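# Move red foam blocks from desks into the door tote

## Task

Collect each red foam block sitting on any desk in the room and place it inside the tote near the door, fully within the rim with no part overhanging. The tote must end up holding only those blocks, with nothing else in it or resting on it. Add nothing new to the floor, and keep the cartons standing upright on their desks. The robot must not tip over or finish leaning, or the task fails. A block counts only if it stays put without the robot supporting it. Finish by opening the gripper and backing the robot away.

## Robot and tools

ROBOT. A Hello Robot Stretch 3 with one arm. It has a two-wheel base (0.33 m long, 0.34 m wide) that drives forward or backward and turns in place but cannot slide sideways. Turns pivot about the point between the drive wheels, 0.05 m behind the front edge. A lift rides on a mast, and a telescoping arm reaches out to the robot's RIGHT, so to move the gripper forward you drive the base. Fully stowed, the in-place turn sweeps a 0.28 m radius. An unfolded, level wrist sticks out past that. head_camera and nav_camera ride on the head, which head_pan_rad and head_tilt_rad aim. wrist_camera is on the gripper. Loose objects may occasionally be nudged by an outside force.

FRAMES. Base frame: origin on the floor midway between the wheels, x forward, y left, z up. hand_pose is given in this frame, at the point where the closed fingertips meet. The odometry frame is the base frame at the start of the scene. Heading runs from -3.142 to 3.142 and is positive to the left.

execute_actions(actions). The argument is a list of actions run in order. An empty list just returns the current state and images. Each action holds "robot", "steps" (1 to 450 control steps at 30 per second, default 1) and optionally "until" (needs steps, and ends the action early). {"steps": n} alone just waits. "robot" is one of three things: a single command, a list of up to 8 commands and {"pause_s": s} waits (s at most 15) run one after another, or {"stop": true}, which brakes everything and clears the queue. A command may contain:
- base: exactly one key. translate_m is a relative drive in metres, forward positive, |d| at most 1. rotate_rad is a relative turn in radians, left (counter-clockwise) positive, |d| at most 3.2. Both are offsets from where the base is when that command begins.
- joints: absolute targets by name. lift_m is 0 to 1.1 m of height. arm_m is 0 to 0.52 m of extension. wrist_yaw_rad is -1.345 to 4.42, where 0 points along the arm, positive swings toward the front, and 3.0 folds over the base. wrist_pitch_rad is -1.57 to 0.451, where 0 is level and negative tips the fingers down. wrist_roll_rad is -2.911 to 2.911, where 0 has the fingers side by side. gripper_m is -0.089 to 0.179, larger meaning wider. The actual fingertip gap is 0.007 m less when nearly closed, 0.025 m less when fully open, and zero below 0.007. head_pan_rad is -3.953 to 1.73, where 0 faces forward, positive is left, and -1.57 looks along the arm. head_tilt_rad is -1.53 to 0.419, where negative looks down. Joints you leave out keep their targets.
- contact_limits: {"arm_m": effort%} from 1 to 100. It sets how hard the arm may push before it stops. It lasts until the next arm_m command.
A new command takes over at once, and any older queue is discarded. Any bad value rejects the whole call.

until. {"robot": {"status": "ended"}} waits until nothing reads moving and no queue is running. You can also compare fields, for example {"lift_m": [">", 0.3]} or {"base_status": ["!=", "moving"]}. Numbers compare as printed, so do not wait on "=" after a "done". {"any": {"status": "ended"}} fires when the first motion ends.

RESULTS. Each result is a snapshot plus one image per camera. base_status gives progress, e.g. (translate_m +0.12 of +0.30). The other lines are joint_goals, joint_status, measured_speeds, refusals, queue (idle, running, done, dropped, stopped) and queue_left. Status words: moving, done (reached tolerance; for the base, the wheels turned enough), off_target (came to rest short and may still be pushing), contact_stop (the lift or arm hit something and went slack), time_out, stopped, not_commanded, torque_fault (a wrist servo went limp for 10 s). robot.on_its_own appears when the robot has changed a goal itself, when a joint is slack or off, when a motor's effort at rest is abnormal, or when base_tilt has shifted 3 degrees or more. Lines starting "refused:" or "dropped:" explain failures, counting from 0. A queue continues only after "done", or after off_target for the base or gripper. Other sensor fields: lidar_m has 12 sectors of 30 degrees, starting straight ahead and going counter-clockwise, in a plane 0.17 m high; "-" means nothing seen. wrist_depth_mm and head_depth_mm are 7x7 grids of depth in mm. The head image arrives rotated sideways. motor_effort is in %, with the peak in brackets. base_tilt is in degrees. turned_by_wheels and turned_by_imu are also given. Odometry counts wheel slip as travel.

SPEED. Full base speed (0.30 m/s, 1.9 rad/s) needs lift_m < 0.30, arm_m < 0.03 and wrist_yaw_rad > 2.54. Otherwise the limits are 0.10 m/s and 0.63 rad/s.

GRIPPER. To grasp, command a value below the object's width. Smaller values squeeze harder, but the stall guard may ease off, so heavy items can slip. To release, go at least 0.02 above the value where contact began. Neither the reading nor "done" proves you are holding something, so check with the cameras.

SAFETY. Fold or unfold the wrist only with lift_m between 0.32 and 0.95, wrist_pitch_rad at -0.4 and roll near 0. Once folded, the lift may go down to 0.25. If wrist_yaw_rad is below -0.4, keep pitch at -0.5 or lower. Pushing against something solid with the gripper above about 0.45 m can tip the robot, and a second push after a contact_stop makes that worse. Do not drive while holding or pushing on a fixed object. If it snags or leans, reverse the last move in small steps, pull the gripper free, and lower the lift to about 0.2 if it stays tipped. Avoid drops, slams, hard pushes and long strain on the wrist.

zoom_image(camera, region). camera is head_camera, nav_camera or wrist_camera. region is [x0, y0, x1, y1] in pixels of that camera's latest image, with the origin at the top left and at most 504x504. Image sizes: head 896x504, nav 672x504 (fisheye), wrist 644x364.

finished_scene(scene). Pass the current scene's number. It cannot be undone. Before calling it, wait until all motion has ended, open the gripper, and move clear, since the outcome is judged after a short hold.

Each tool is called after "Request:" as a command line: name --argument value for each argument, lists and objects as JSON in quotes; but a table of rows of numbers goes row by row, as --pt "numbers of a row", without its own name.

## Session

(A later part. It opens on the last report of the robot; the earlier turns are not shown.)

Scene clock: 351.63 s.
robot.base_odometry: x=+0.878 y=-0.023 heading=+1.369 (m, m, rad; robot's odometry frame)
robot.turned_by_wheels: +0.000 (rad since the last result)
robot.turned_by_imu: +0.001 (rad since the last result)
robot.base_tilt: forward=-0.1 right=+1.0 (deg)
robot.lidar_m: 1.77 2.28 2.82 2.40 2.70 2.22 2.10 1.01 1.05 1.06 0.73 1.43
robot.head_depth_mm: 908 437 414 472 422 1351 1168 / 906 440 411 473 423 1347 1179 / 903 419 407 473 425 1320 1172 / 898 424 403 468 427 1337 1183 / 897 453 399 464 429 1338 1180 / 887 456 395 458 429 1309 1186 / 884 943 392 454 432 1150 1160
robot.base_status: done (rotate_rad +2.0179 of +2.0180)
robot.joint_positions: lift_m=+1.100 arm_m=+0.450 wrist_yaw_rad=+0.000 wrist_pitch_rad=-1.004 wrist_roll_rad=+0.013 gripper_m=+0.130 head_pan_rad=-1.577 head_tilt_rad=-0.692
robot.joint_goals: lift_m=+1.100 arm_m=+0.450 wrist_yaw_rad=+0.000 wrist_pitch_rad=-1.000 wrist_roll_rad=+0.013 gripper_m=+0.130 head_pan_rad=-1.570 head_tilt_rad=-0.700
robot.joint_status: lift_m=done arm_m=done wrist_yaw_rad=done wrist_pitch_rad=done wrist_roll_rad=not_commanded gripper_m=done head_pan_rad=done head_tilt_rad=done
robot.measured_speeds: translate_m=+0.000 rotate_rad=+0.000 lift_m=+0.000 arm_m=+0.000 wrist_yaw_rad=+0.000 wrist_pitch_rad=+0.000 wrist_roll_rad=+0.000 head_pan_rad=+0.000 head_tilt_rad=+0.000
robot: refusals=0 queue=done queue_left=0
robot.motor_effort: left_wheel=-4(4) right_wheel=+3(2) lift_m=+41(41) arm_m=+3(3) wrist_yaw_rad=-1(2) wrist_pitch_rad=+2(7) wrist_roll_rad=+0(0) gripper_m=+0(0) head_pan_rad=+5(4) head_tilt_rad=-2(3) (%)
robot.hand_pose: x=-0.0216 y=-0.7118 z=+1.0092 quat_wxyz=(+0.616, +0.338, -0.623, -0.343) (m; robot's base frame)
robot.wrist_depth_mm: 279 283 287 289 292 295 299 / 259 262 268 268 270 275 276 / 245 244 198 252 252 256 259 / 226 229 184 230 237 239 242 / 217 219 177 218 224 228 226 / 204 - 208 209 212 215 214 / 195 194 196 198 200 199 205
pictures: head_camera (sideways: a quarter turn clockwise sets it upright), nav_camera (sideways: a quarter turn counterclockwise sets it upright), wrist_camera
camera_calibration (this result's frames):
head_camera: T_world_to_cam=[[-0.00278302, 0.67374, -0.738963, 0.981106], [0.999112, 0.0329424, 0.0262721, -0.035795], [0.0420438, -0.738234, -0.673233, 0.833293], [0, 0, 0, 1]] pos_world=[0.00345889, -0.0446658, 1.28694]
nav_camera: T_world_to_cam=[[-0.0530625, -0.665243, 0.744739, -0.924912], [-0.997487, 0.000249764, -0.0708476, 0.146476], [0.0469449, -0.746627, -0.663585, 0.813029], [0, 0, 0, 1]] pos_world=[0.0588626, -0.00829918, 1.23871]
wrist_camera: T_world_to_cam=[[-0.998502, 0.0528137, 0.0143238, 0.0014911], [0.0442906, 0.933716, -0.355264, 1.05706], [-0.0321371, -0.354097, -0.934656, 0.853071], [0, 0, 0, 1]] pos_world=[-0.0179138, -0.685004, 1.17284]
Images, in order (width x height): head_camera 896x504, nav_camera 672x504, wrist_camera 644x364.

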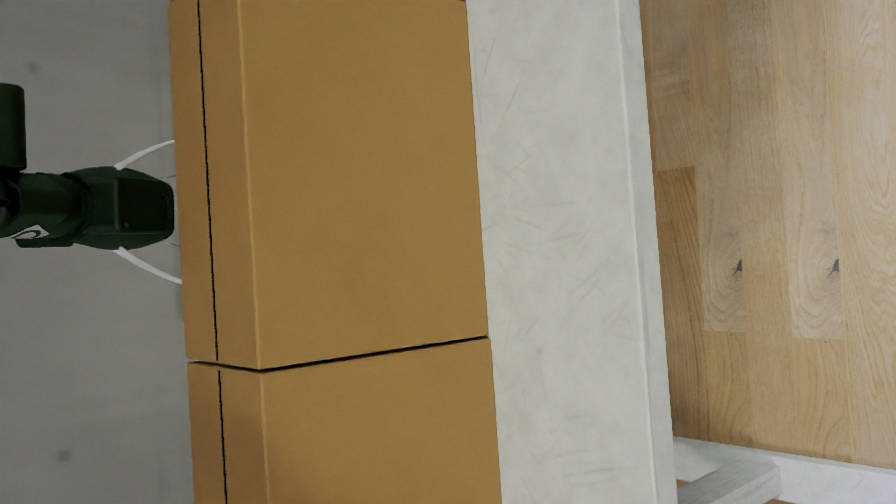

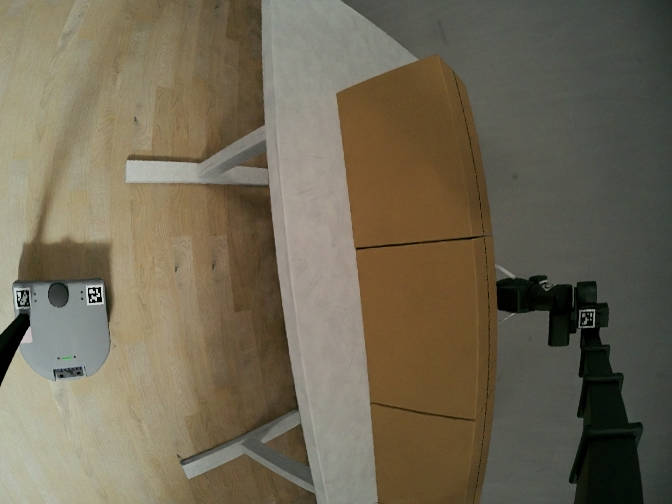

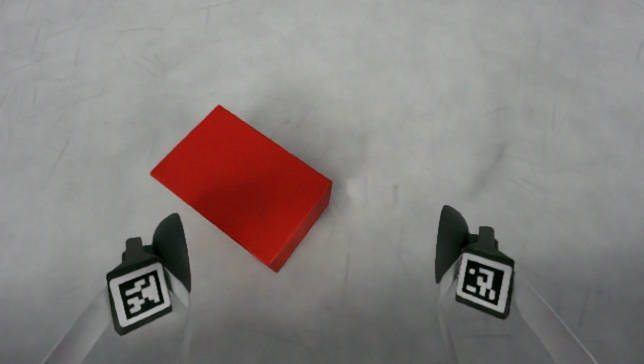

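Request:
execute_actions --actions '[{"robot":{"base":{"translate_m":0.045},"joints":{"wrist_roll_rad":0.8}},"steps":450,"until":{"robot":{"status":"ended"}}},{"robot":{"joints":{"arm_m":0.5}},"steps":450,"until":{"robot":{"status":"ended"}}}]'

Scene clock: 370.03 s.
robot.base_odometry: x=+0.887 y=+0.021 heading=+1.369 (m, m, rad; robot's odometry frame)
robot.turned_by_wheels: +0.000 (rad since the last result)
robot.turned_by_imu: +0.001 (rad since the last result)
robot.base_tilt: forward=-0.1 right=+0.9 (deg)
robot.lidar_m: 1.73 2.23 2.81 2.41 2.71 2.53 2.15 1.04 1.12 1.06 0.70 1.43
robot.head_depth_mm: 902 437 409 470 422 1351 1166 / 913 440 406 471 423 1315 1177 / - 420 403 468 425 1331 1172 / 884 424 400 466 426 1334 1172 / 894 453 394 458 428 1307 1181 / 887 456 390 454 430 1308 1189 / 885 943 387 450 431 1102 1156
robot.base_status: done (translate_m +0.0450 of +0.0450)
robot.joint_positions: lift_m=+1.100 arm_m=+0.500 wrist_yaw_rad=+0.000 wrist_pitch_rad=-1.005 wrist_roll_rad=+0.794 gripper_m=+0.130 head_pan_rad=-1.577 head_tilt_rad=-0.692
robot.joint_goals: lift_m=+1.100 arm_m=+0.500 wrist_yaw_rad=+0.000 wrist_pitch_rad=-1.000 wrist_roll_rad=+0.800 gripper_m=+0.130 head_pan_rad=-1.570 head_tilt_rad=-0.700
robot.joint_status: lift_m=done arm_m=done wrist_yaw_rad=done wrist_pitch_rad=done wrist_roll_rad=done gripper_m=done head_pan_rad=done head_tilt_rad=done
robot.measured_speeds: translate_m=+0.000 rotate_rad=+0.000 lift_m=+0.000 arm_m=+0.000 wrist_yaw_rad=+0.000 wrist_pitch_rad=+0.000 wrist_roll_rad=+0.000 head_pan_rad=+0.000 head_tilt_rad=+0.000
robot: refusals=0 queue=done queue_left=0
robot.motor_effort: left_wheel=-4(5) right_wheel=+3(10) lift_m=+41(41) arm_m=+4(4) wrist_yaw_rad=-1(1) wrist_pitch_rad=+2(2) wrist_roll_rad=+2(3) gripper_m=+1(0) head_pan_rad=+4(4) head_tilt_rad=-3(3) (%)
robot.hand_pose: x=-0.0216 y=-0.7615 z=+1.0090 quat_wxyz=(+0.332, +0.182, -0.811, -0.446) (m; robot's base frame)
robot.wrist_depth_mm: 286 324 292 256 228 205 188 / 317 318 278 246 219 201 182 / 342 305 265 236 213 194 179 / 329 290 257 228 203 188 173 / 312 286 247 173 162 181 169 / 298 - 235 167 156 174 165 / 287 254 227 206 189 175 159
pictures: head_camera (sideways: a quarter turn clockwise sets it upright), nav_camera (sideways: a quarter turn counterclockwise sets it upright), wrist_camera
camera_calibration (this result's frames):
head_camera: T_world_to_cam=[[-0.00278286, 0.67374, -0.738963, 0.981105], [0.999112, 0.0329422, 0.0262721, -0.0357951], [0.0420436, -0.738234, -0.673234, 0.833293], [0, 0, 0, 1]] pos_world=[0.00345888, -0.0446658, 1.28694]
nav_camera: T_world_to_cam=[[-0.0530626, -0.665243, 0.744739, -0.924912], [-0.997487, 0.00025001, -0.0708476, 0.146476], [0.0469447, -0.746627, -0.663585, 0.813029], [0, 0, 0, 1]] pos_world=[0.0588626, -0.00829918, 1.23871]
wrist_camera: T_world_to_cam=[[-0.682843, 0.63751, -0.356801, 0.830664], [0.72074, 0.667683, -0.186369, 0.745068], [0.119417, -0.384421, -0.915401, 0.796073], [0, 0, 0, 1]] pos_world=[-0.0648519, -0.720999, 1.16397]
Images, in order (width x height): head_camera 896x504, nav_camera 672x504, wrist_camera 644x364.

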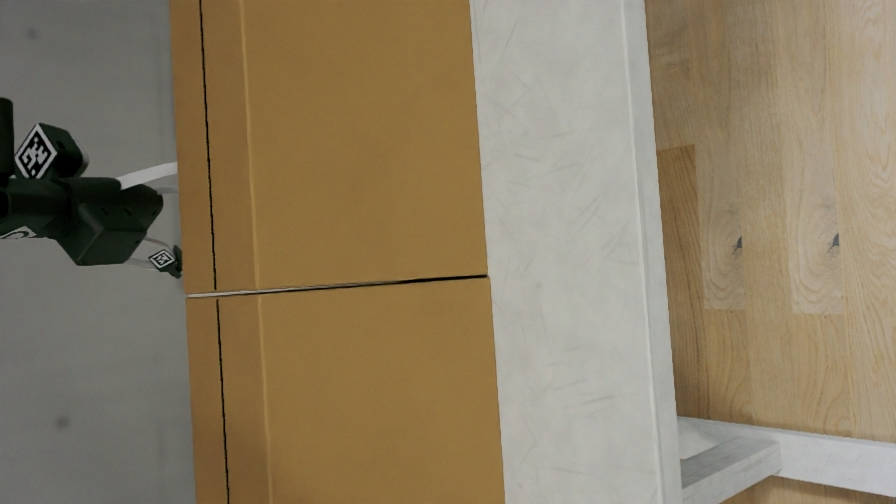

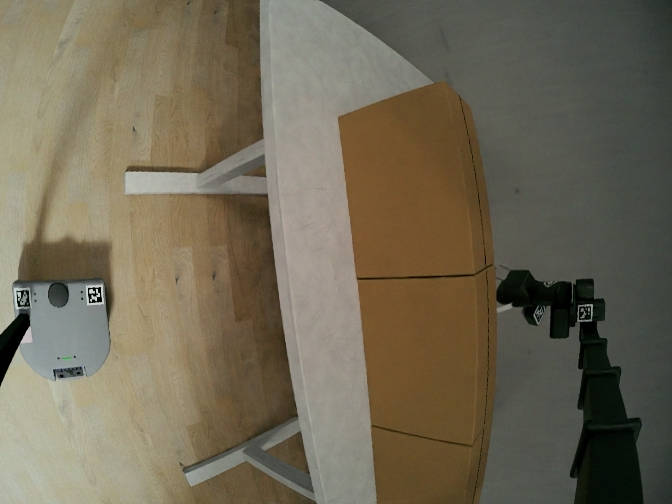

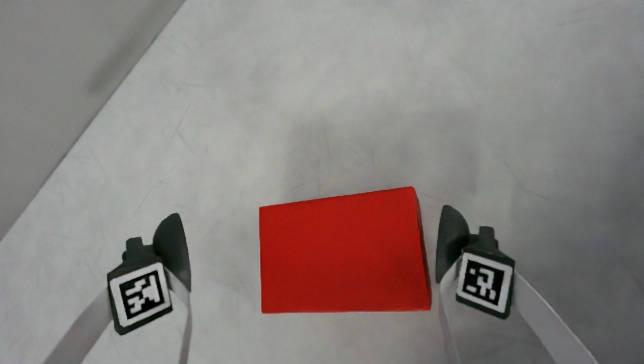

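Request:
execute_actions --actions '[{"robot":{"joints":{"wrist_roll_rad":-0.8,"arm_m":0.49,"gripper_m":0.15}},"steps":450,"until":{"robot":{"status":"ended"}}},{"robot":{"joints":{"lift_m":1.08}},"steps":450,"until":{"robot":{"status":"ended"}}}]'

Scene clock: 378.17 s.
robot.base_odometry: x=+0.887 y=+0.021 heading=+1.369 (m, m, rad; robot's odometry frame)
robot.turned_by_wheels: +0.000 (rad since the last result)
robot.turned_by_imu: +0.001 (rad since the last result)
robot.base_tilt: forward=-0.1 right=+1.0 (deg)
robot.lidar_m: 1.73 2.24 2.82 2.41 2.70 2.54 2.14 1.04 1.12 1.06 0.70 1.42
robot.head_depth_mm: 907 438 412 472 422 1351 1171 / 918 442 407 472 424 1331 1164 / - 421 404 469 426 1323 1172 / 874 426 401 468 428 1324 1166 / 889 454 395 458 429 1304 1183 / 889 457 392 456 431 1312 1186 / 881 936 389 451 432 1097 1168
robot.base_status: done (translate_m +0.0450 of +0.0450)
robot.joint_positions: lift_m=+1.083 arm_m=+0.490 wrist_yaw_rad=+0.003 wrist_pitch_rad=-1.005 wrist_roll_rad=-0.794 gripper_m=+0.150 head_pan_rad=-1.577 head_tilt_rad=-0.692
robot.joint_goals: lift_m=+1.083 arm_m=+0.490 wrist_yaw_rad=+0.000 wrist_pitch_rad=-1.000 wrist_roll_rad=-0.800 gripper_m=+0.150 head_pan_rad=-1.570 head_tilt_rad=-0.700
robot.joint_status: lift_m=contact_stop arm_m=done wrist_yaw_rad=done wrist_pitch_rad=done wrist_roll_rad=done gripper_m=done head_pan_rad=done head_tilt_rad=done
robot.measured_speeds: translate_m=+0.000 rotate_rad=+0.000 lift_m=+0.002 arm_m=+0.000 wrist_yaw_rad=+0.020 wrist_pitch_rad=+0.000 wrist_roll_rad=+0.000 head_pan_rad=+0.000 head_tilt_rad=+0.000
robot: refusals=0 queue=dropped queue_left=0
robot.on_its_own: lift_m is slack since a contact_stop, until your next command for it
robot.motor_effort: left_wheel=-4(4) right_wheel=+2(2) lift_m=+25(41) arm_m=-3(9) wrist_yaw_rad=-4(4) wrist_pitch_rad=+2(3) wrist_roll_rad=-3(3) gripper_m=-1(77) head_pan_rad=+4(5) head_tilt_rad=-3(2) (%)
robot.hand_pose: x=-0.0211 y=-0.7522 z=+0.9922 quat_wxyz=(+0.811, +0.447, -0.331, -0.182) (m; robot's base frame)
robot.wrist_depth_mm: 173 190 215 247 293 330 293 / 169 184 207 235 277 332 327 / 164 177 200 227 264 313 357 / 160 172 186 168 253 299 364 / 155 170 180 161 242 296 343 / 150 169 178 155 232 - 327 / - 160 174 152 224 256 315
pictures: head_camera (sideways: a quarter turn clockwise sets it upright), nav_camera (sideways: a quarter turn counterclockwise sets it upright), wrist_camera
camera_calibration (this result's frames):
head_camera: T_world_to_cam=[[-0.0027831, 0.67374, -0.738963, 0.981105], [0.999112, 0.0329425, 0.0262721, -0.0357951], [0.0420439, -0.738234, -0.673234, 0.833293], [0, 0, 0, 1]] pos_world=[0.00345889, -0.0446658, 1.28694]
nav_camera: T_world_to_cam=[[-0.0530624, -0.665243, 0.744739, -0.924912], [-0.997487, 0.000249653, -0.0708476, 0.146476], [0.046945, -0.746627, -0.663585, 0.813029], [0, 0, 0, 1]] pos_world=[0.0588626, -0.00829916, 1.23871]
wrist_camera: T_world_to_cam=[[-0.715934, -0.567802, 0.40625, -0.845435], [-0.677855, 0.704648, -0.209721, 0.756815], [-0.167183, -0.425525, -0.88937, 0.721396], [0, 0, 0, 1]] pos_world=[0.0283406, -0.706356, 1.14377]
Images, in order (width x height): head_camera 896x504, nav_camera 672x504, wrist_camera 644x364.

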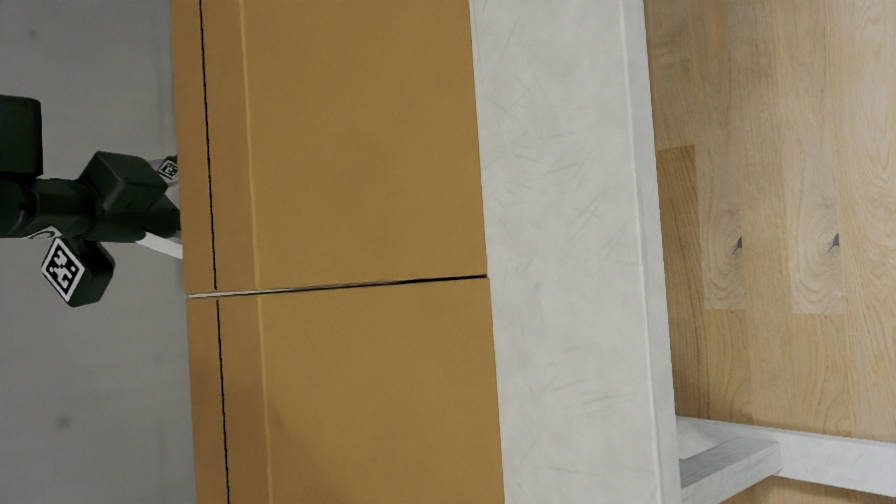

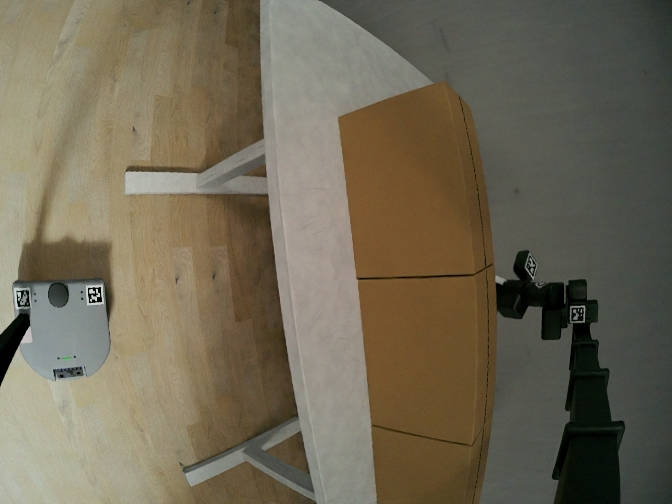

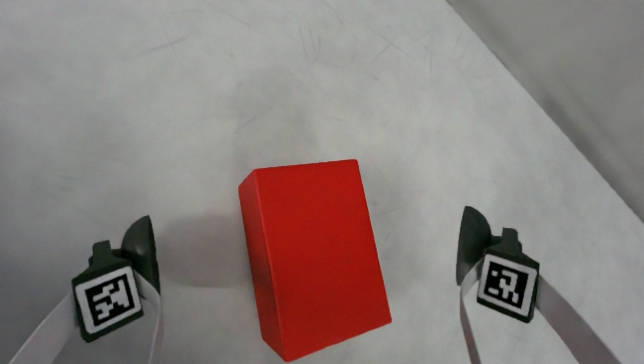

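Request:
execute_actions --actions '[{"robot":{"joints":{"lift_m":1.1,"arm_m":0.52,"gripper_m":0.12}},"steps":450,"until":{"robot":{"status":"ended"}}},{"robot":{"joints":{"wrist_pitch_rad":-1.17}},"steps":450,"until":{"robot":{"status":"ended"}}},{"robot":{"joints":{"lift_m":1.09}},"steps":450,"until":{"robot":{"status":"ended"}}}]'

Scene clock: 387.53 s.
robot.base_odometry: x=+0.887 y=+0.021 heading=+1.369 (m, m, rad; robot's odometry frame)
robot.turned_by_wheels: +0.000 (rad since the last result)
robot.turned_by_imu: +0.001 (rad since the last result)
robot.base_tilt: forward=-0.2 right=+0.9 (deg)
robot.lidar_m: 1.73 2.24 2.82 2.40 2.71 2.53 2.15 1.04 1.12 1.06 0.70 1.42
robot.head_depth_mm: 905 438 411 472 422 1342 1156 / 903 441 407 472 423 1325 1179 / 887 422 403 470 425 1324 1172 / 869 425 401 467 427 1323 1176 / 890 454 395 458 429 1301 1181 / 888 456 392 455 431 1312 1182 / 883 937 389 450 432 1102 1166
robot.base_status: done (translate_m +0.0450 of +0.0450)
robot.joint_positions: lift_m=+1.091 arm_m=+0.520 wrist_yaw_rad=+0.001 wrist_pitch_rad=-1.174 wrist_roll_rad=-0.794 gripper_m=+0.120 head_pan_rad=-1.577 head_tilt_rad=-0.692
robot.joint_goals: lift_m=+1.091 arm_m=+0.520 wrist_yaw_rad=+0.000 wrist_pitch_rad=-1.170 wrist_roll_rad=-0.800 gripper_m=+0.120 head_pan_rad=-1.570 head_tilt_rad=-0.700
robot.joint_status: lift_m=contact_stop arm_m=done wrist_yaw_rad=done wrist_pitch_rad=done wrist_roll_rad=done gripper_m=done head_pan_rad=done head_tilt_rad=done
robot.measured_speeds: translate_m=+0.000 rotate_rad=+0.000 lift_m=+0.000 arm_m=+0.000 wrist_yaw_rad=+0.000 wrist_pitch_rad=+0.000 wrist_roll_rad=+0.000 head_pan_rad=+0.000 head_tilt_rad=+0.000
robot: refusals=0 queue=dropped queue_left=0
robot.on_its_own: lift_m is slack since a contact_stop, until your next command for it
robot.motor_effort: left_wheel=-3(5) right_wheel=+2(3) lift_m=+31(43) arm_m=+3(6) wrist_yaw_rad=-2(3) wrist_pitch_rad=+2(6) wrist_roll_rad=-2(2) gripper_m=-1(82) head_pan_rad=+5(5) head_tilt_rad=-2(3) (%)
robot.hand_pose: x=-0.0214 y=-0.7415 z=+0.9839 quat_wxyz=(+0.771, +0.513, -0.314, -0.209) (m; robot's base frame)
robot.wrist_depth_mm: 166 177 191 211 232 262 296 / 163 174 188 208 227 258 291 / 162 172 186 201 225 252 286 / 159 169 183 153 224 247 280 / 159 166 181 151 216 246 276 / 156 - 180 151 162 246 268 / 153 165 178 187 210 231 266
pictures: head_camera (sideways: a quarter turn clockwise sets it upright), nav_camera (sideways: a quarter turn counterclockwise sets it upright), wrist_camera
camera_calibration (this result's frames):
head_camera: T_world_to_cam=[[-0.0027827, 0.67374, -0.738963, 0.981106], [0.999112, 0.032942, 0.0262721, -0.035795], [0.0420434, -0.738234, -0.673233, 0.833293], [0, 0, 0, 1]] pos_world=[0.00345887, -0.0446658, 1.28694]
nav_camera: T_world_to_cam=[[-0.0530628, -0.665243, 0.744739, -0.924912], [-0.997487, 0.000250235, -0.0708476, 0.146476], [0.0469446, -0.746627, -0.663585, 0.813029], [0, 0, 0, 1]] pos_world=[0.0588626, -0.00829921, 1.23871]
wrist_camera: T_world_to_cam=[[-0.716549, -0.626996, 0.30567, -0.781111], [-0.676946, 0.73076, -0.0879435, 0.64689], [-0.168231, -0.269938, -0.948067, 0.89167], [0, 0, 0, 1]] pos_world=[0.0282125, -0.721779, 1.14101]
Images, in order (width x height): head_camera 896x504, nav_camera 672x504, wrist_camera 644x364.

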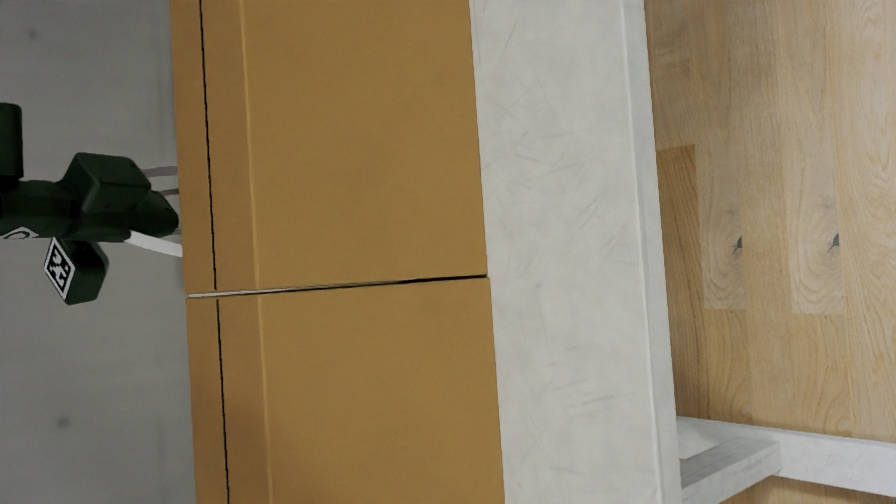

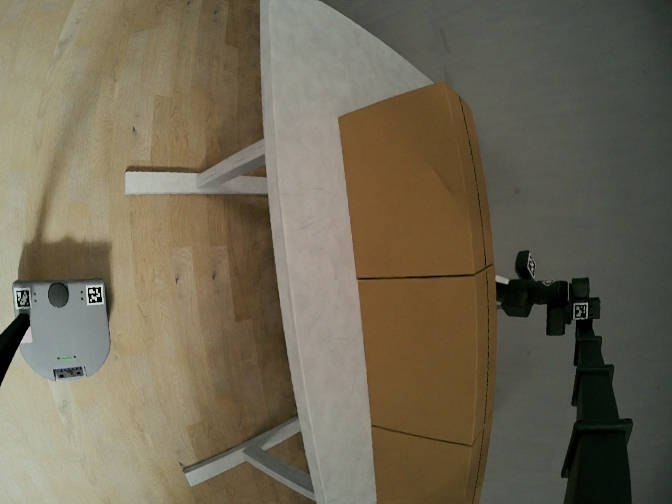

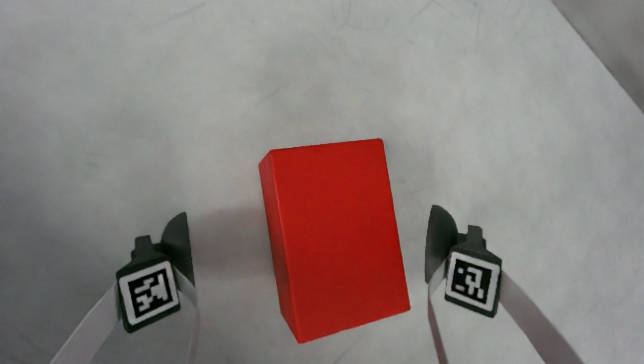

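Pads straddle the block; left finger touching desk. Close and lift.

Request:
execute_actions --actions "[{\"robot\":[{\"joints\":{\"lift_m\":1.094}},{\"joints\":{\"gripper_m\":0.02}},{\"pause_s\":0.7},{\"joints\":{\"lift_m\":1.1,\"wrist_pitch_rad\":-0.1}}]},\"steps\":450,\"until\":{\"robot\":{\"status\":\"ended\"}}}]"


Request:
execute_actions --actions '[{"robot":[{"joints":{"lift_m":1.094}},{"joints":{"gripper_m":0.02}},{"pause_s":0.7},{"joints":{"lift_m":1.1,"wrist_pitch_rad":-0.1}}],"steps":450,"until":{"robot":{"status":"ended"}}}]'

Scene clock: 397.83 s.
robot.base_odometry: x=+0.887 y=+0.021 heading=+1.369 (m, m, rad; robot's odometry frame)
robot.turned_by_wheels: +0.000 (rad since the last result)
robot.turned_by_imu: +0.001 (rad since the last result)
robot.base_tilt: forward=-0.1 right=+1.0 (deg)
robot.lidar_m: 1.74 2.24 2.82 2.40 2.71 2.53 2.15 1.04 1.12 1.06 0.70 1.43
robot.head_depth_mm: 905 436 410 470 422 1349 1161 / 905 440 407 472 423 1321 1164 / 916 444 402 468 426 1324 1175 / 910 446 399 466 427 1326 1175 / 892 452 393 456 428 1301 1181 / 888 454 391 453 431 1312 1189 / 884 941 388 448 431 1099 1153
robot.base_status: done (translate_m +0.0450 of +0.0450)
robot.joint_positions: lift_m=+1.100 arm_m=+0.520 wrist_yaw_rad=-0.001 wrist_pitch_rad=-0.125 wrist_roll_rad=-0.797 gripper_m=+0.021 head_pan_rad=-1.577 head_tilt_rad=-0.693
robot.joint_goals: lift_m=+1.100 arm_m=+0.520 wrist_yaw_rad=+0.000 wrist_pitch_rad=-0.100 wrist_roll_rad=-0.800 gripper_m=+0.020 head_pan_rad=-1.570 head_tilt_rad=-0.700
robot.joint_status: lift_m=done arm_m=done wrist_yaw_rad=done wrist_pitch_rad=done wrist_roll_rad=done gripper_m=done head_pan_rad=done head_tilt_rad=done
robot.measured_speeds: translate_m=+0.000 rotate_rad=+0.000 lift_m=+0.000 arm_m=+0.000 wrist_yaw_rad=+0.000 wrist_pitch_rad=+0.000 wrist_roll_rad=+0.000 head_pan_rad=+0.000 head_tilt_rad=+0.000
robot: refusals=0 queue=done queue_left=0
robot.motor_effort: left_wheel=-3(18) right_wheel=+1(15) lift_m=+42(43) arm_m=+3(3) wrist_yaw_rad=+2(5) wrist_pitch_rad=+10(8) wrist_roll_rad=-1(2) gripper_m=-18(93) head_pan_rad=+5(4) head_tilt_rad=-2(2) (%)
robot.hand_pose: x=-0.0217 y=-0.9158 z=+1.1824 quat_wxyz=(+0.924, +0.058, -0.376, -0.024) (m; robot's base frame)
robot.wrist_depth_mm: 278 276 275 272 273 269 269 / 294 291 289 286 288 283 280 / 311 309 304 297 301 294 300 / 321 323 318 157 317 314 309 / 334 343 332 155 333 332 328 / 280 356 145 154 - 352 353 / 250 290 384 382 381 381 378
pictures: head_camera (sideways: a quarter turn clockwise sets it upright), nav_camera (sideways: a quarter turn counterclockwise sets it upright), wrist_camera
camera_calibration (this result's frames):
head_camera: T_world_to_cam=[[-0.00286557, 0.674073, -0.738659, 0.98071], [0.999108, 0.033056, 0.0262897, -0.035818], [0.0421383, -0.737924, -0.673567, 0.833726], [0, 0, 0, 1]] pos_world=[0.00346454, -0.0446594, 1.28692]
nav_camera: T_world_to_cam=[[-0.052981, -0.665586, 0.744438, -0.924521], [-0.997487, 0.000156536, -0.0708503, 0.14648], [0.0470405, -0.746321, -0.663922, 0.813466], [0, 0, 0, 1]] pos_world=[0.0588638, -0.00826403, 1.2387]
wrist_camera: T_world_to_cam=[[-0.714976, -0.0471254, 0.697559, -0.883615], [-0.678213, 0.28908, -0.675618, 1.08189], [-0.169811, -0.956144, -0.238646, -0.434608], [0, 0, 0, 1]] pos_world=[0.0281873, -0.769942, 1.2436]
Images, in order (width x height): head_camera 896x504, nav_camera 672x504, wrist_camera 644x364.

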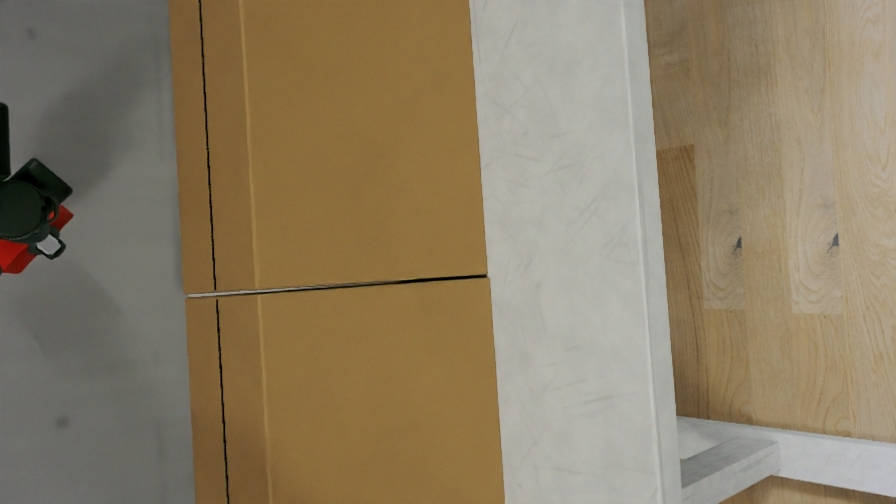

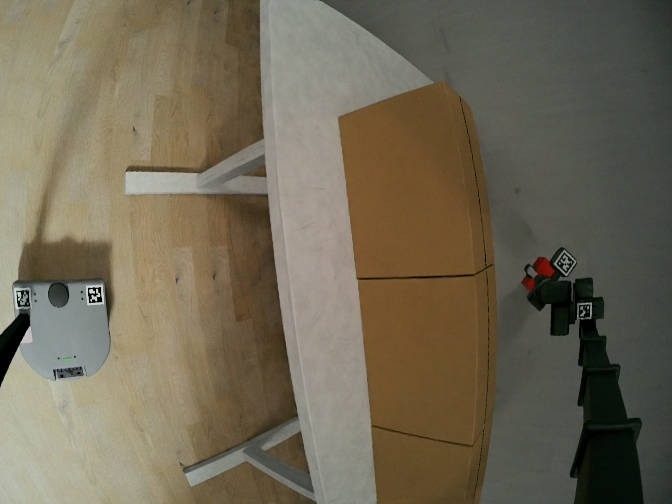

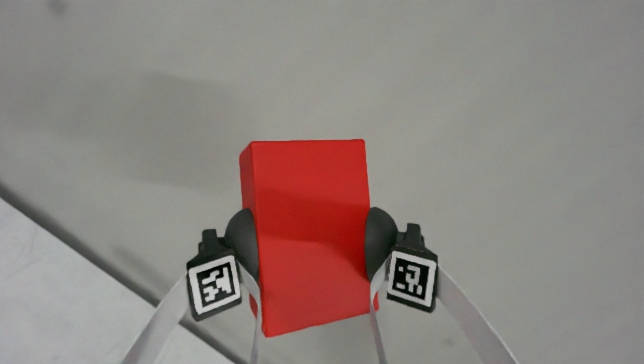

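Request:
execute_actions --actions '[{"robot":[{"joints":{"wrist_roll_rad":0,"wrist_pitch_rad":0.05}},{"joints":{"arm_m":0}},{"joints":{"wrist_yaw_rad":1.6}},{"base":{"rotate_rad":1.772},"joints":{"lift_m":0.9,"wrist_pitch_rad":-0.4}},{"joints":{"wrist_yaw_rad":3.0}},{"joints":{"lift_m":0.28,"head_pan_rad":1.3,"head_tilt_rad":-0.35}},{"base":{"translate_m":0.9}}],"steps":450,"until":{"robot":{"status":"ended"}}},{"steps":450,"until":{"robot":{"status":"ended"}}}]'

Scene clock: 429.93 s.
robot.base_odometry: x=-0.013 y=+0.021 heading=+3.141 (m, m, rad; robot's odometry frame)
robot.turned_by_wheels: +1.772 (rad since the last result)
robot.turned_by_imu: +1.789 (rad since the last result)
robot.base_tilt: forward=+0.0 right=+0.8 (deg)
robot.lidar_m: 1.51 1.75 2.09 2.08 2.44 1.67 1.56 2.12 1.92 1.97 2.24 1.83
robot.head_depth_mm: 2164 2329 2477 2698 2322 1763 1426 / 2121 2251 2438 2207 2262 1777 1424 / 2121 2249 2368 2596 2378 1781 1438 / 2095 2238 2357 2017 2251 1794 1438 / 2032 2152 2316 1951 2368 1775 1440 / 2046 2163 2282 2483 2369 1790 1434 / 2023 2153 2291 2026 2280 1792 1442
robot.base_status: done (translate_m +0.9000 of +0.9000)
robot.joint_positions: lift_m=+0.280 arm_m=+0.002 wrist_yaw_rad=+2.999 wrist_pitch_rad=-0.418 wrist_roll_rad=-0.006 gripper_m=+0.021 head_pan_rad=+1.293 head_tilt_rad=-0.359
robot.joint_goals: lift_m=+0.280 arm_m=+0.000 wrist_yaw_rad=+3.000 wrist_pitch_rad=-0.400 wrist_roll_rad=+0.000 gripper_m=+0.020 head_pan_rad=+1.300 head_tilt_rad=-0.350
robot.joint_status: lift_m=done arm_m=done wrist_yaw_rad=done wrist_pitch_rad=done wrist_roll_rad=done gripper_m=done head_pan_rad=done head_tilt_rad=done
robot.measured_speeds: translate_m=+0.000 rotate_rad=+0.000 lift_m=+0.000 arm_m=+0.000 wrist_yaw_rad=+0.000 wrist_pitch_rad=+0.000 wrist_roll_rad=+0.000 head_pan_rad=+0.000 head_tilt_rad=+0.000
robot: refusals=0 queue=done queue_left=0
robot.motor_effort: left_wheel=-4(11) right_wheel=+3(11) lift_m=+22(42) arm_m=-5(9) wrist_yaw_rad=+0(4) wrist_pitch_rad=+7(10) wrist_roll_rad=+2(3) gripper_m=-18(19) head_pan_rad=+4(56) head_tilt_rad=+3(17) (%)
robot.hand_pose: x=+0.0106 y=+0.0756 z=+0.2931 quat_wxyz=(+0.196, +0.698, +0.098, +0.682) (m; robot's base frame)
robot.wrist_depth_mm: - - - - - - - / - - - - - - - / 933 - 906 935 941 966 970 / 699 694 178 157 716 730 730 / 561 572 - 155 613 586 584 / 490 499 - 154 - 493 501 / - - - 154 421 424 421
pictures: head_camera (sideways: a quarter turn clockwise sets it upright), nav_camera (sideways: a quarter turn counterclockwise sets it upright), wrist_camera
camera_calibration (this result's frames):
head_camera: T_world_to_cam=[[-0.101594, -0.381741, -0.918669, 1.21603], [-0.973108, 0.230036, 0.0120258, -0.00522572], [0.206736, 0.895186, -0.394846, 0.470092], [0, 0, 0, 1]] pos_world=[0.0212709, 0.0445904, 1.3028]
nav_camera: T_world_to_cam=[[0.152719, 0.357192, 0.921461, -1.1566], [0.967138, -0.245799, -0.0650089, 0.12692], [0.203274, 0.901108, -0.382992, 0.447004], [0, 0, 0, 1]] pos_world=[-0.0369778, 0.0415281, 1.24522]
wrist_camera: T_world_to_cam=[[0.982624, -0.185606, -0.000221953, 0.00354669], [-0.108234, -0.572033, -0.813059, 0.315675], [0.150782, 0.798955, -0.582182, 0.27117], [0, 0, 0, 1]] pos_world=[-0.0102058, -0.035418, 0.414533]
Images, in order (width x height): head_camera 896x504, nav_camera 672x504, wrist_camera 644x364.

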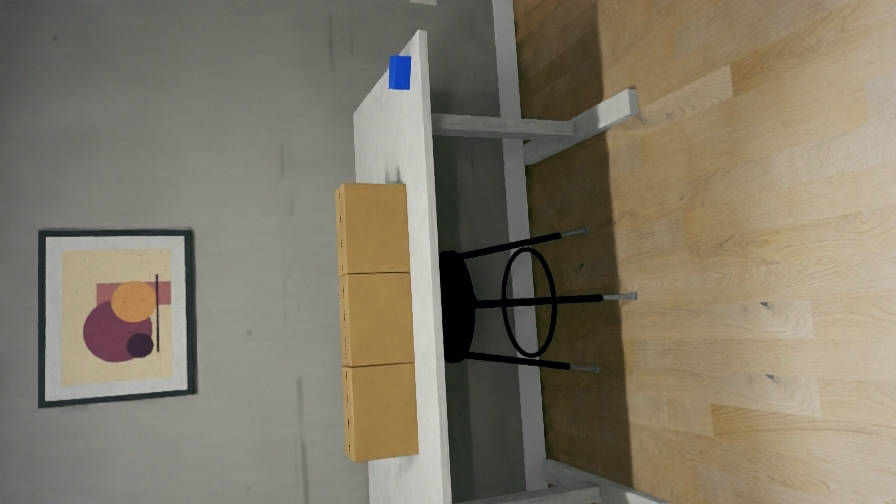

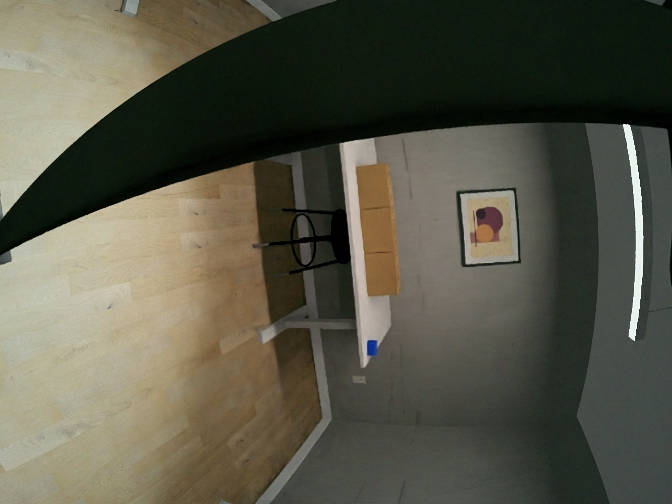

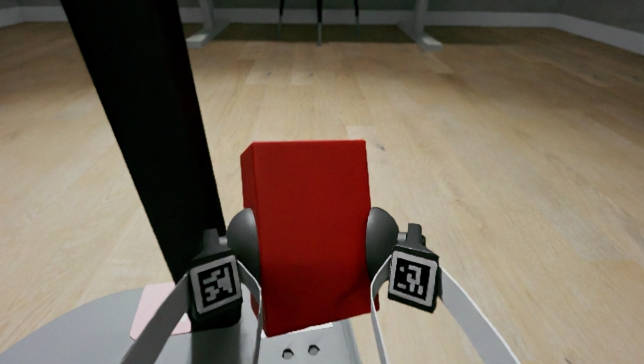

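Request:
execute_actions --actions '[{"robot":[{"base":{"translate_m":0.94},"joints":{"head_pan_rad":-1.4,"head_tilt_rad":-1.1}},{"joints":{"lift_m":0.5}},{"joints":{"wrist_yaw_rad":1.57}},{"base":{"translate_m":0.08},"joints":{"wrist_pitch_rad":-0.9}},{"joints":{"arm_m":0.25}}],"steps":450,"until":{"robot":{"status":"ended"}}},{"steps":450,"until":{"robot":{"status":"ended"}}}]'

Scene clock: 447.37 s.
robot.base_odometry: x=-1.033 y=+0.022 heading=+3.141 (m, m, rad; robot's odometry frame)
robot.turned_by_wheels: +0.000 (rad since the last result)
robot.turned_by_imu: +0.009 (rad since the last result)
robot.base_tilt: forward=-0.1 right=+0.9 (deg)
robot.lidar_m: 0.50 0.83 0.92 1.88 2.28 2.58 2.57 2.53 2.04 2.08 0.99 0.81
robot.head_depth_mm: 1951 1725 1542 1385 1284 1166 1077 / 1996 1745 1564 1365 1275 1206 - / 1965 1731 1563 1446 1285 1207 - / 1993 1754 1559 1420 1277 1192 1101 / 1817 1748 1575 1423 1247 1192 1100 / 1452 1581 1593 1431 1304 1195 1110 / 1203 1318 1429 1423 1307 1197 1108
robot.base_status: done (translate_m +0.0800 of +0.0800)
robot.joint_positions: lift_m=+0.500 arm_m=+0.250 wrist_yaw_rad=+1.570 wrist_pitch_rad=-0.908 wrist_roll_rad=-0.006 gripper_m=+0.021 head_pan_rad=-1.394 head_tilt_rad=-1.087
robot.joint_goals: lift_m=+0.500 arm_m=+0.250 wrist_yaw_rad=+1.570 wrist_pitch_rad=-0.900 wrist_roll_rad=+0.000 gripper_m=+0.020 head_pan_rad=-1.400 head_tilt_rad=-1.100
robot.joint_status: lift_m=done arm_m=done wrist_yaw_rad=done wrist_pitch_rad=done wrist_roll_rad=done gripper_m=done head_pan_rad=done head_tilt_rad=done
robot.measured_speeds: translate_m=+0.000 rotate_rad=+0.000 lift_m=+0.000 arm_m=+0.000 wrist_yaw_rad=+0.000 wrist_pitch_rad=+0.000 wrist_roll_rad=+0.000 head_pan_rad=+0.000 head_tilt_rad=+0.000
robot: refusals=0 queue=done queue_left=0
robot.motor_effort: left_wheel=-4(11) right_wheel=+2(10) lift_m=+42(44) arm_m=+4(4) wrist_yaw_rad=-1(3) wrist_pitch_rad=+4(8) wrist_roll_rad=+2(2) gripper_m=-18(18) head_pan_rad=-4(58) head_tilt_rad=-4(27) (%)
robot.hand_pose: x=+0.1172 y=-0.3948 z=+0.4214 quat_wxyz=(+0.670, +0.668, -0.228, +0.232) (m; robot's base frame)
robot.wrist_depth_mm: 673 581 808 796 750 693 677 / 649 650 764 799 792 809 802 / 672 696 723 721 726 738 758 / 629 634 624 157 661 684 666 / 592 582 563 156 623 612 643 / 550 551 155 154 - 574 588 / 518 519 477 509 538 547 547
pictures: head_camera (sideways: a quarter turn clockwise sets it upright), nav_camera (sideways: a quarter turn counterclockwise sets it upright), wrist_camera
camera_calibration (this result's frames):
head_camera: T_world_to_cam=[[-0.166607, 0.890729, -0.422899, 0.570323], [0.978655, 0.201715, 0.0393079, -0.0526244], [0.120318, -0.407324, -0.905324, 1.13456], [0, 0, 0, 1]] pos_world=[0.0100126, -0.0352544, 1.2704]
nav_camera: T_world_to_cam=[[0.110651, -0.895366, 0.431366, -0.517628], [-0.985685, -0.154419, -0.0676794, 0.142244], [0.127209, -0.417702, -0.899635, 1.11944], [0, 0, 0, 1]] pos_world=[0.0550802, 0.0260924, 1.24]
wrist_camera: T_world_to_cam=[[-0.0400112, -0.998985, 0.0206995, -0.398584], [-0.895945, 0.0266975, -0.443362, 0.335396], [0.442359, -0.036285, -0.896103, 0.47403], [0, 0, 0, 1]] pos_world=[0.0748569, -0.389934, 0.581732]
Images, in order (width x height): head_camera 896x504, nav_camera 672x504, wrist_camera 644x364.

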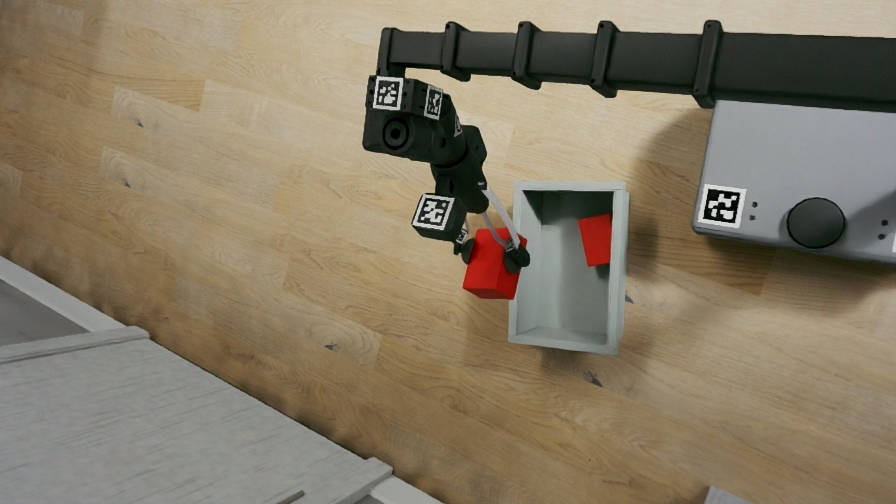

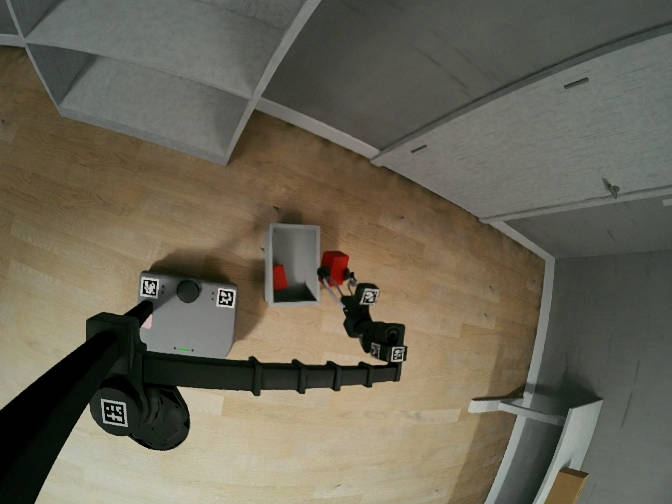

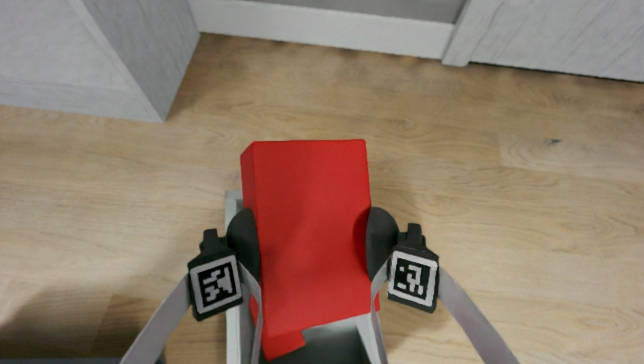

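Request:
execute_actions --actions '[{"robot":[{"base":{"translate_m":0.08},"joints":{"arm_m":0.215}},{"joints":{"lift_m":0.36}}],"steps":450,"until":{"robot":{"status":"ended"}}}]'

Scene clock: 463.37 s.
robot.base_odometry: x=-1.113 y=+0.022 heading=+3.141 (m, m, rad; robot's odometry frame)
robot.turned_by_wheels: +0.000 (rad since the last result)
robot.turned_by_imu: +0.001 (rad since the last result)
robot.base_tilt: forward=+0.1 right=+0.8 (deg)
robot.lidar_m: 0.42 0.74 0.87 1.89 2.31 2.65 2.65 2.58 2.06 1.87 0.91 0.73
robot.head_depth_mm: 1960 1725 1555 1395 1276 1173 1087 / 1958 1744 1545 1420 1269 - - / 2000 1754 1558 1443 1245 1208 - / 1956 1755 1578 1410 1257 1194 1104 / 1599 1696 1569 1418 1282 1192 1099 / 1285 1436 1535 1422 1310 1194 1105 / 1085 1176 1297 1387 1309 1192 1096
robot.base_status: done (translate_m +0.0800 of +0.0800)
robot.joint_positions: lift_m=+0.360 arm_m=+0.215 wrist_yaw_rad=+1.570 wrist_pitch_rad=-0.909 wrist_roll_rad=-0.006 gripper_m=+0.021 head_pan_rad=-1.394 head_tilt_rad=-1.087
robot.joint_goals: lift_m=+0.360 arm_m=+0.215 wrist_yaw_rad=+1.570 wrist_pitch_rad=-0.900 wrist_roll_rad=+0.000 gripper_m=+0.020 head_pan_rad=-1.400 head_tilt_rad=-1.100
robot.joint_status: lift_m=done arm_m=done wrist_yaw_rad=done wrist_pitch_rad=done wrist_roll_rad=done gripper_m=done head_pan_rad=done head_tilt_rad=done
robot.measured_speeds: translate_m=+0.000 rotate_rad=+0.000 lift_m=+0.000 arm_m=+0.000 wrist_yaw_rad=+0.000 wrist_pitch_rad=+0.000 wrist_roll_rad=+0.000 head_pan_rad=+0.000 head_tilt_rad=+0.000
robot: refusals=0 queue=done queue_left=0
robot.motor_effort: left_wheel=-4(6) right_wheel=+3(8) lift_m=+23(41) arm_m=-6(7) wrist_yaw_rad=-1(1) wrist_pitch_rad=+4(4) wrist_roll_rad=+2(2) gripper_m=-18(18) head_pan_rad=-4(5) head_tilt_rad=-3(4) (%)
robot.hand_pose: x=+0.1171 y=-0.3606 z=+0.2821 quat_wxyz=(+0.670, +0.668, -0.228, +0.231) (m; robot's base frame)
robot.wrist_depth_mm: 468 508 640 644 643 626 622 / 490 514 590 583 596 627 616 / 522 528 541 531 552 555 557 / 474 481 470 158 505 508 514 / 439 450 439 155 461 472 473 / 415 416 155 154 - 430 440 / 393 395 386 391 367 404 410
pictures: head_camera (sideways: a quarter turn clockwise sets it upright), nav_camera (sideways: a quarter turn counterclockwise sets it upright), wrist_camera
camera_calibration (this result's frames):
head_camera: T_world_to_cam=[[-0.166607, 0.890729, -0.422899, 0.570323], [0.978655, 0.201715, 0.0393079, -0.0526245], [0.120318, -0.407324, -0.905324, 1.13456], [0, 0, 0, 1]] pos_world=[0.0100126, -0.0352544, 1.2704]
nav_camera: T_world_to_cam=[[0.11065, -0.895366, 0.431366, -0.517628], [-0.985685, -0.154419, -0.0676794, 0.142244], [0.127209, -0.417702, -0.899635, 1.11944], [0, 0, 0, 1]] pos_world=[0.0550802, 0.0260924, 1.24]
wrist_camera: T_world_to_cam=[[-0.0399977, -0.998985, 0.020726, -0.36155], [-0.896243, 0.0266982, -0.442759, 0.272465], [0.441757, -0.0362849, -0.896401, 0.35068], [0, 0, 0, 1]] pos_world=[0.0748188, -0.355733, 0.44248]
Images, in order (width x height): head_camera 896x504, nav_camera 672x504, wrist_camera 644x364.

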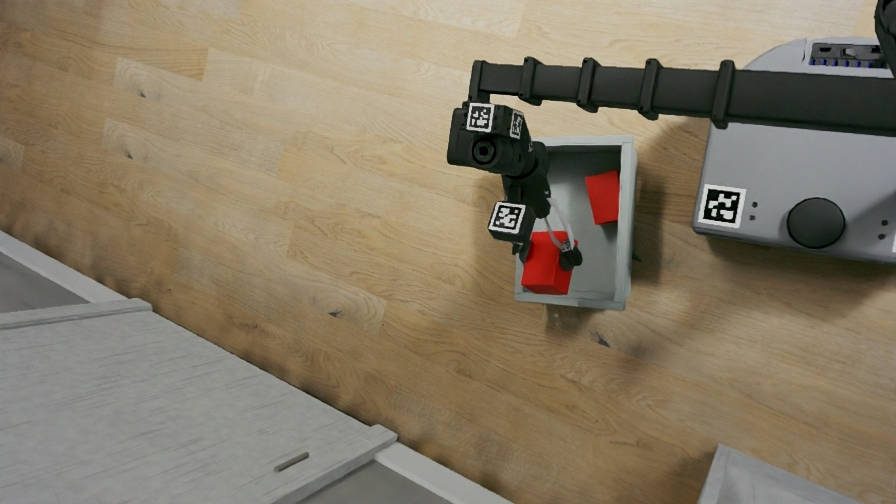

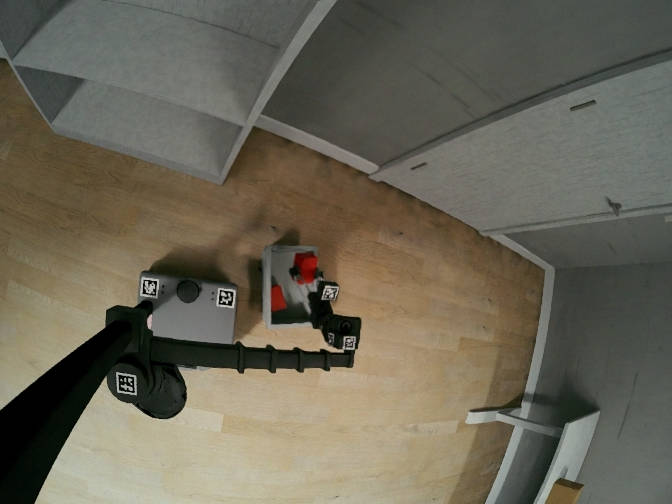

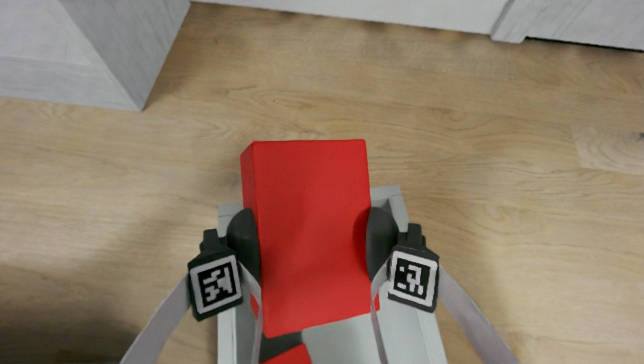

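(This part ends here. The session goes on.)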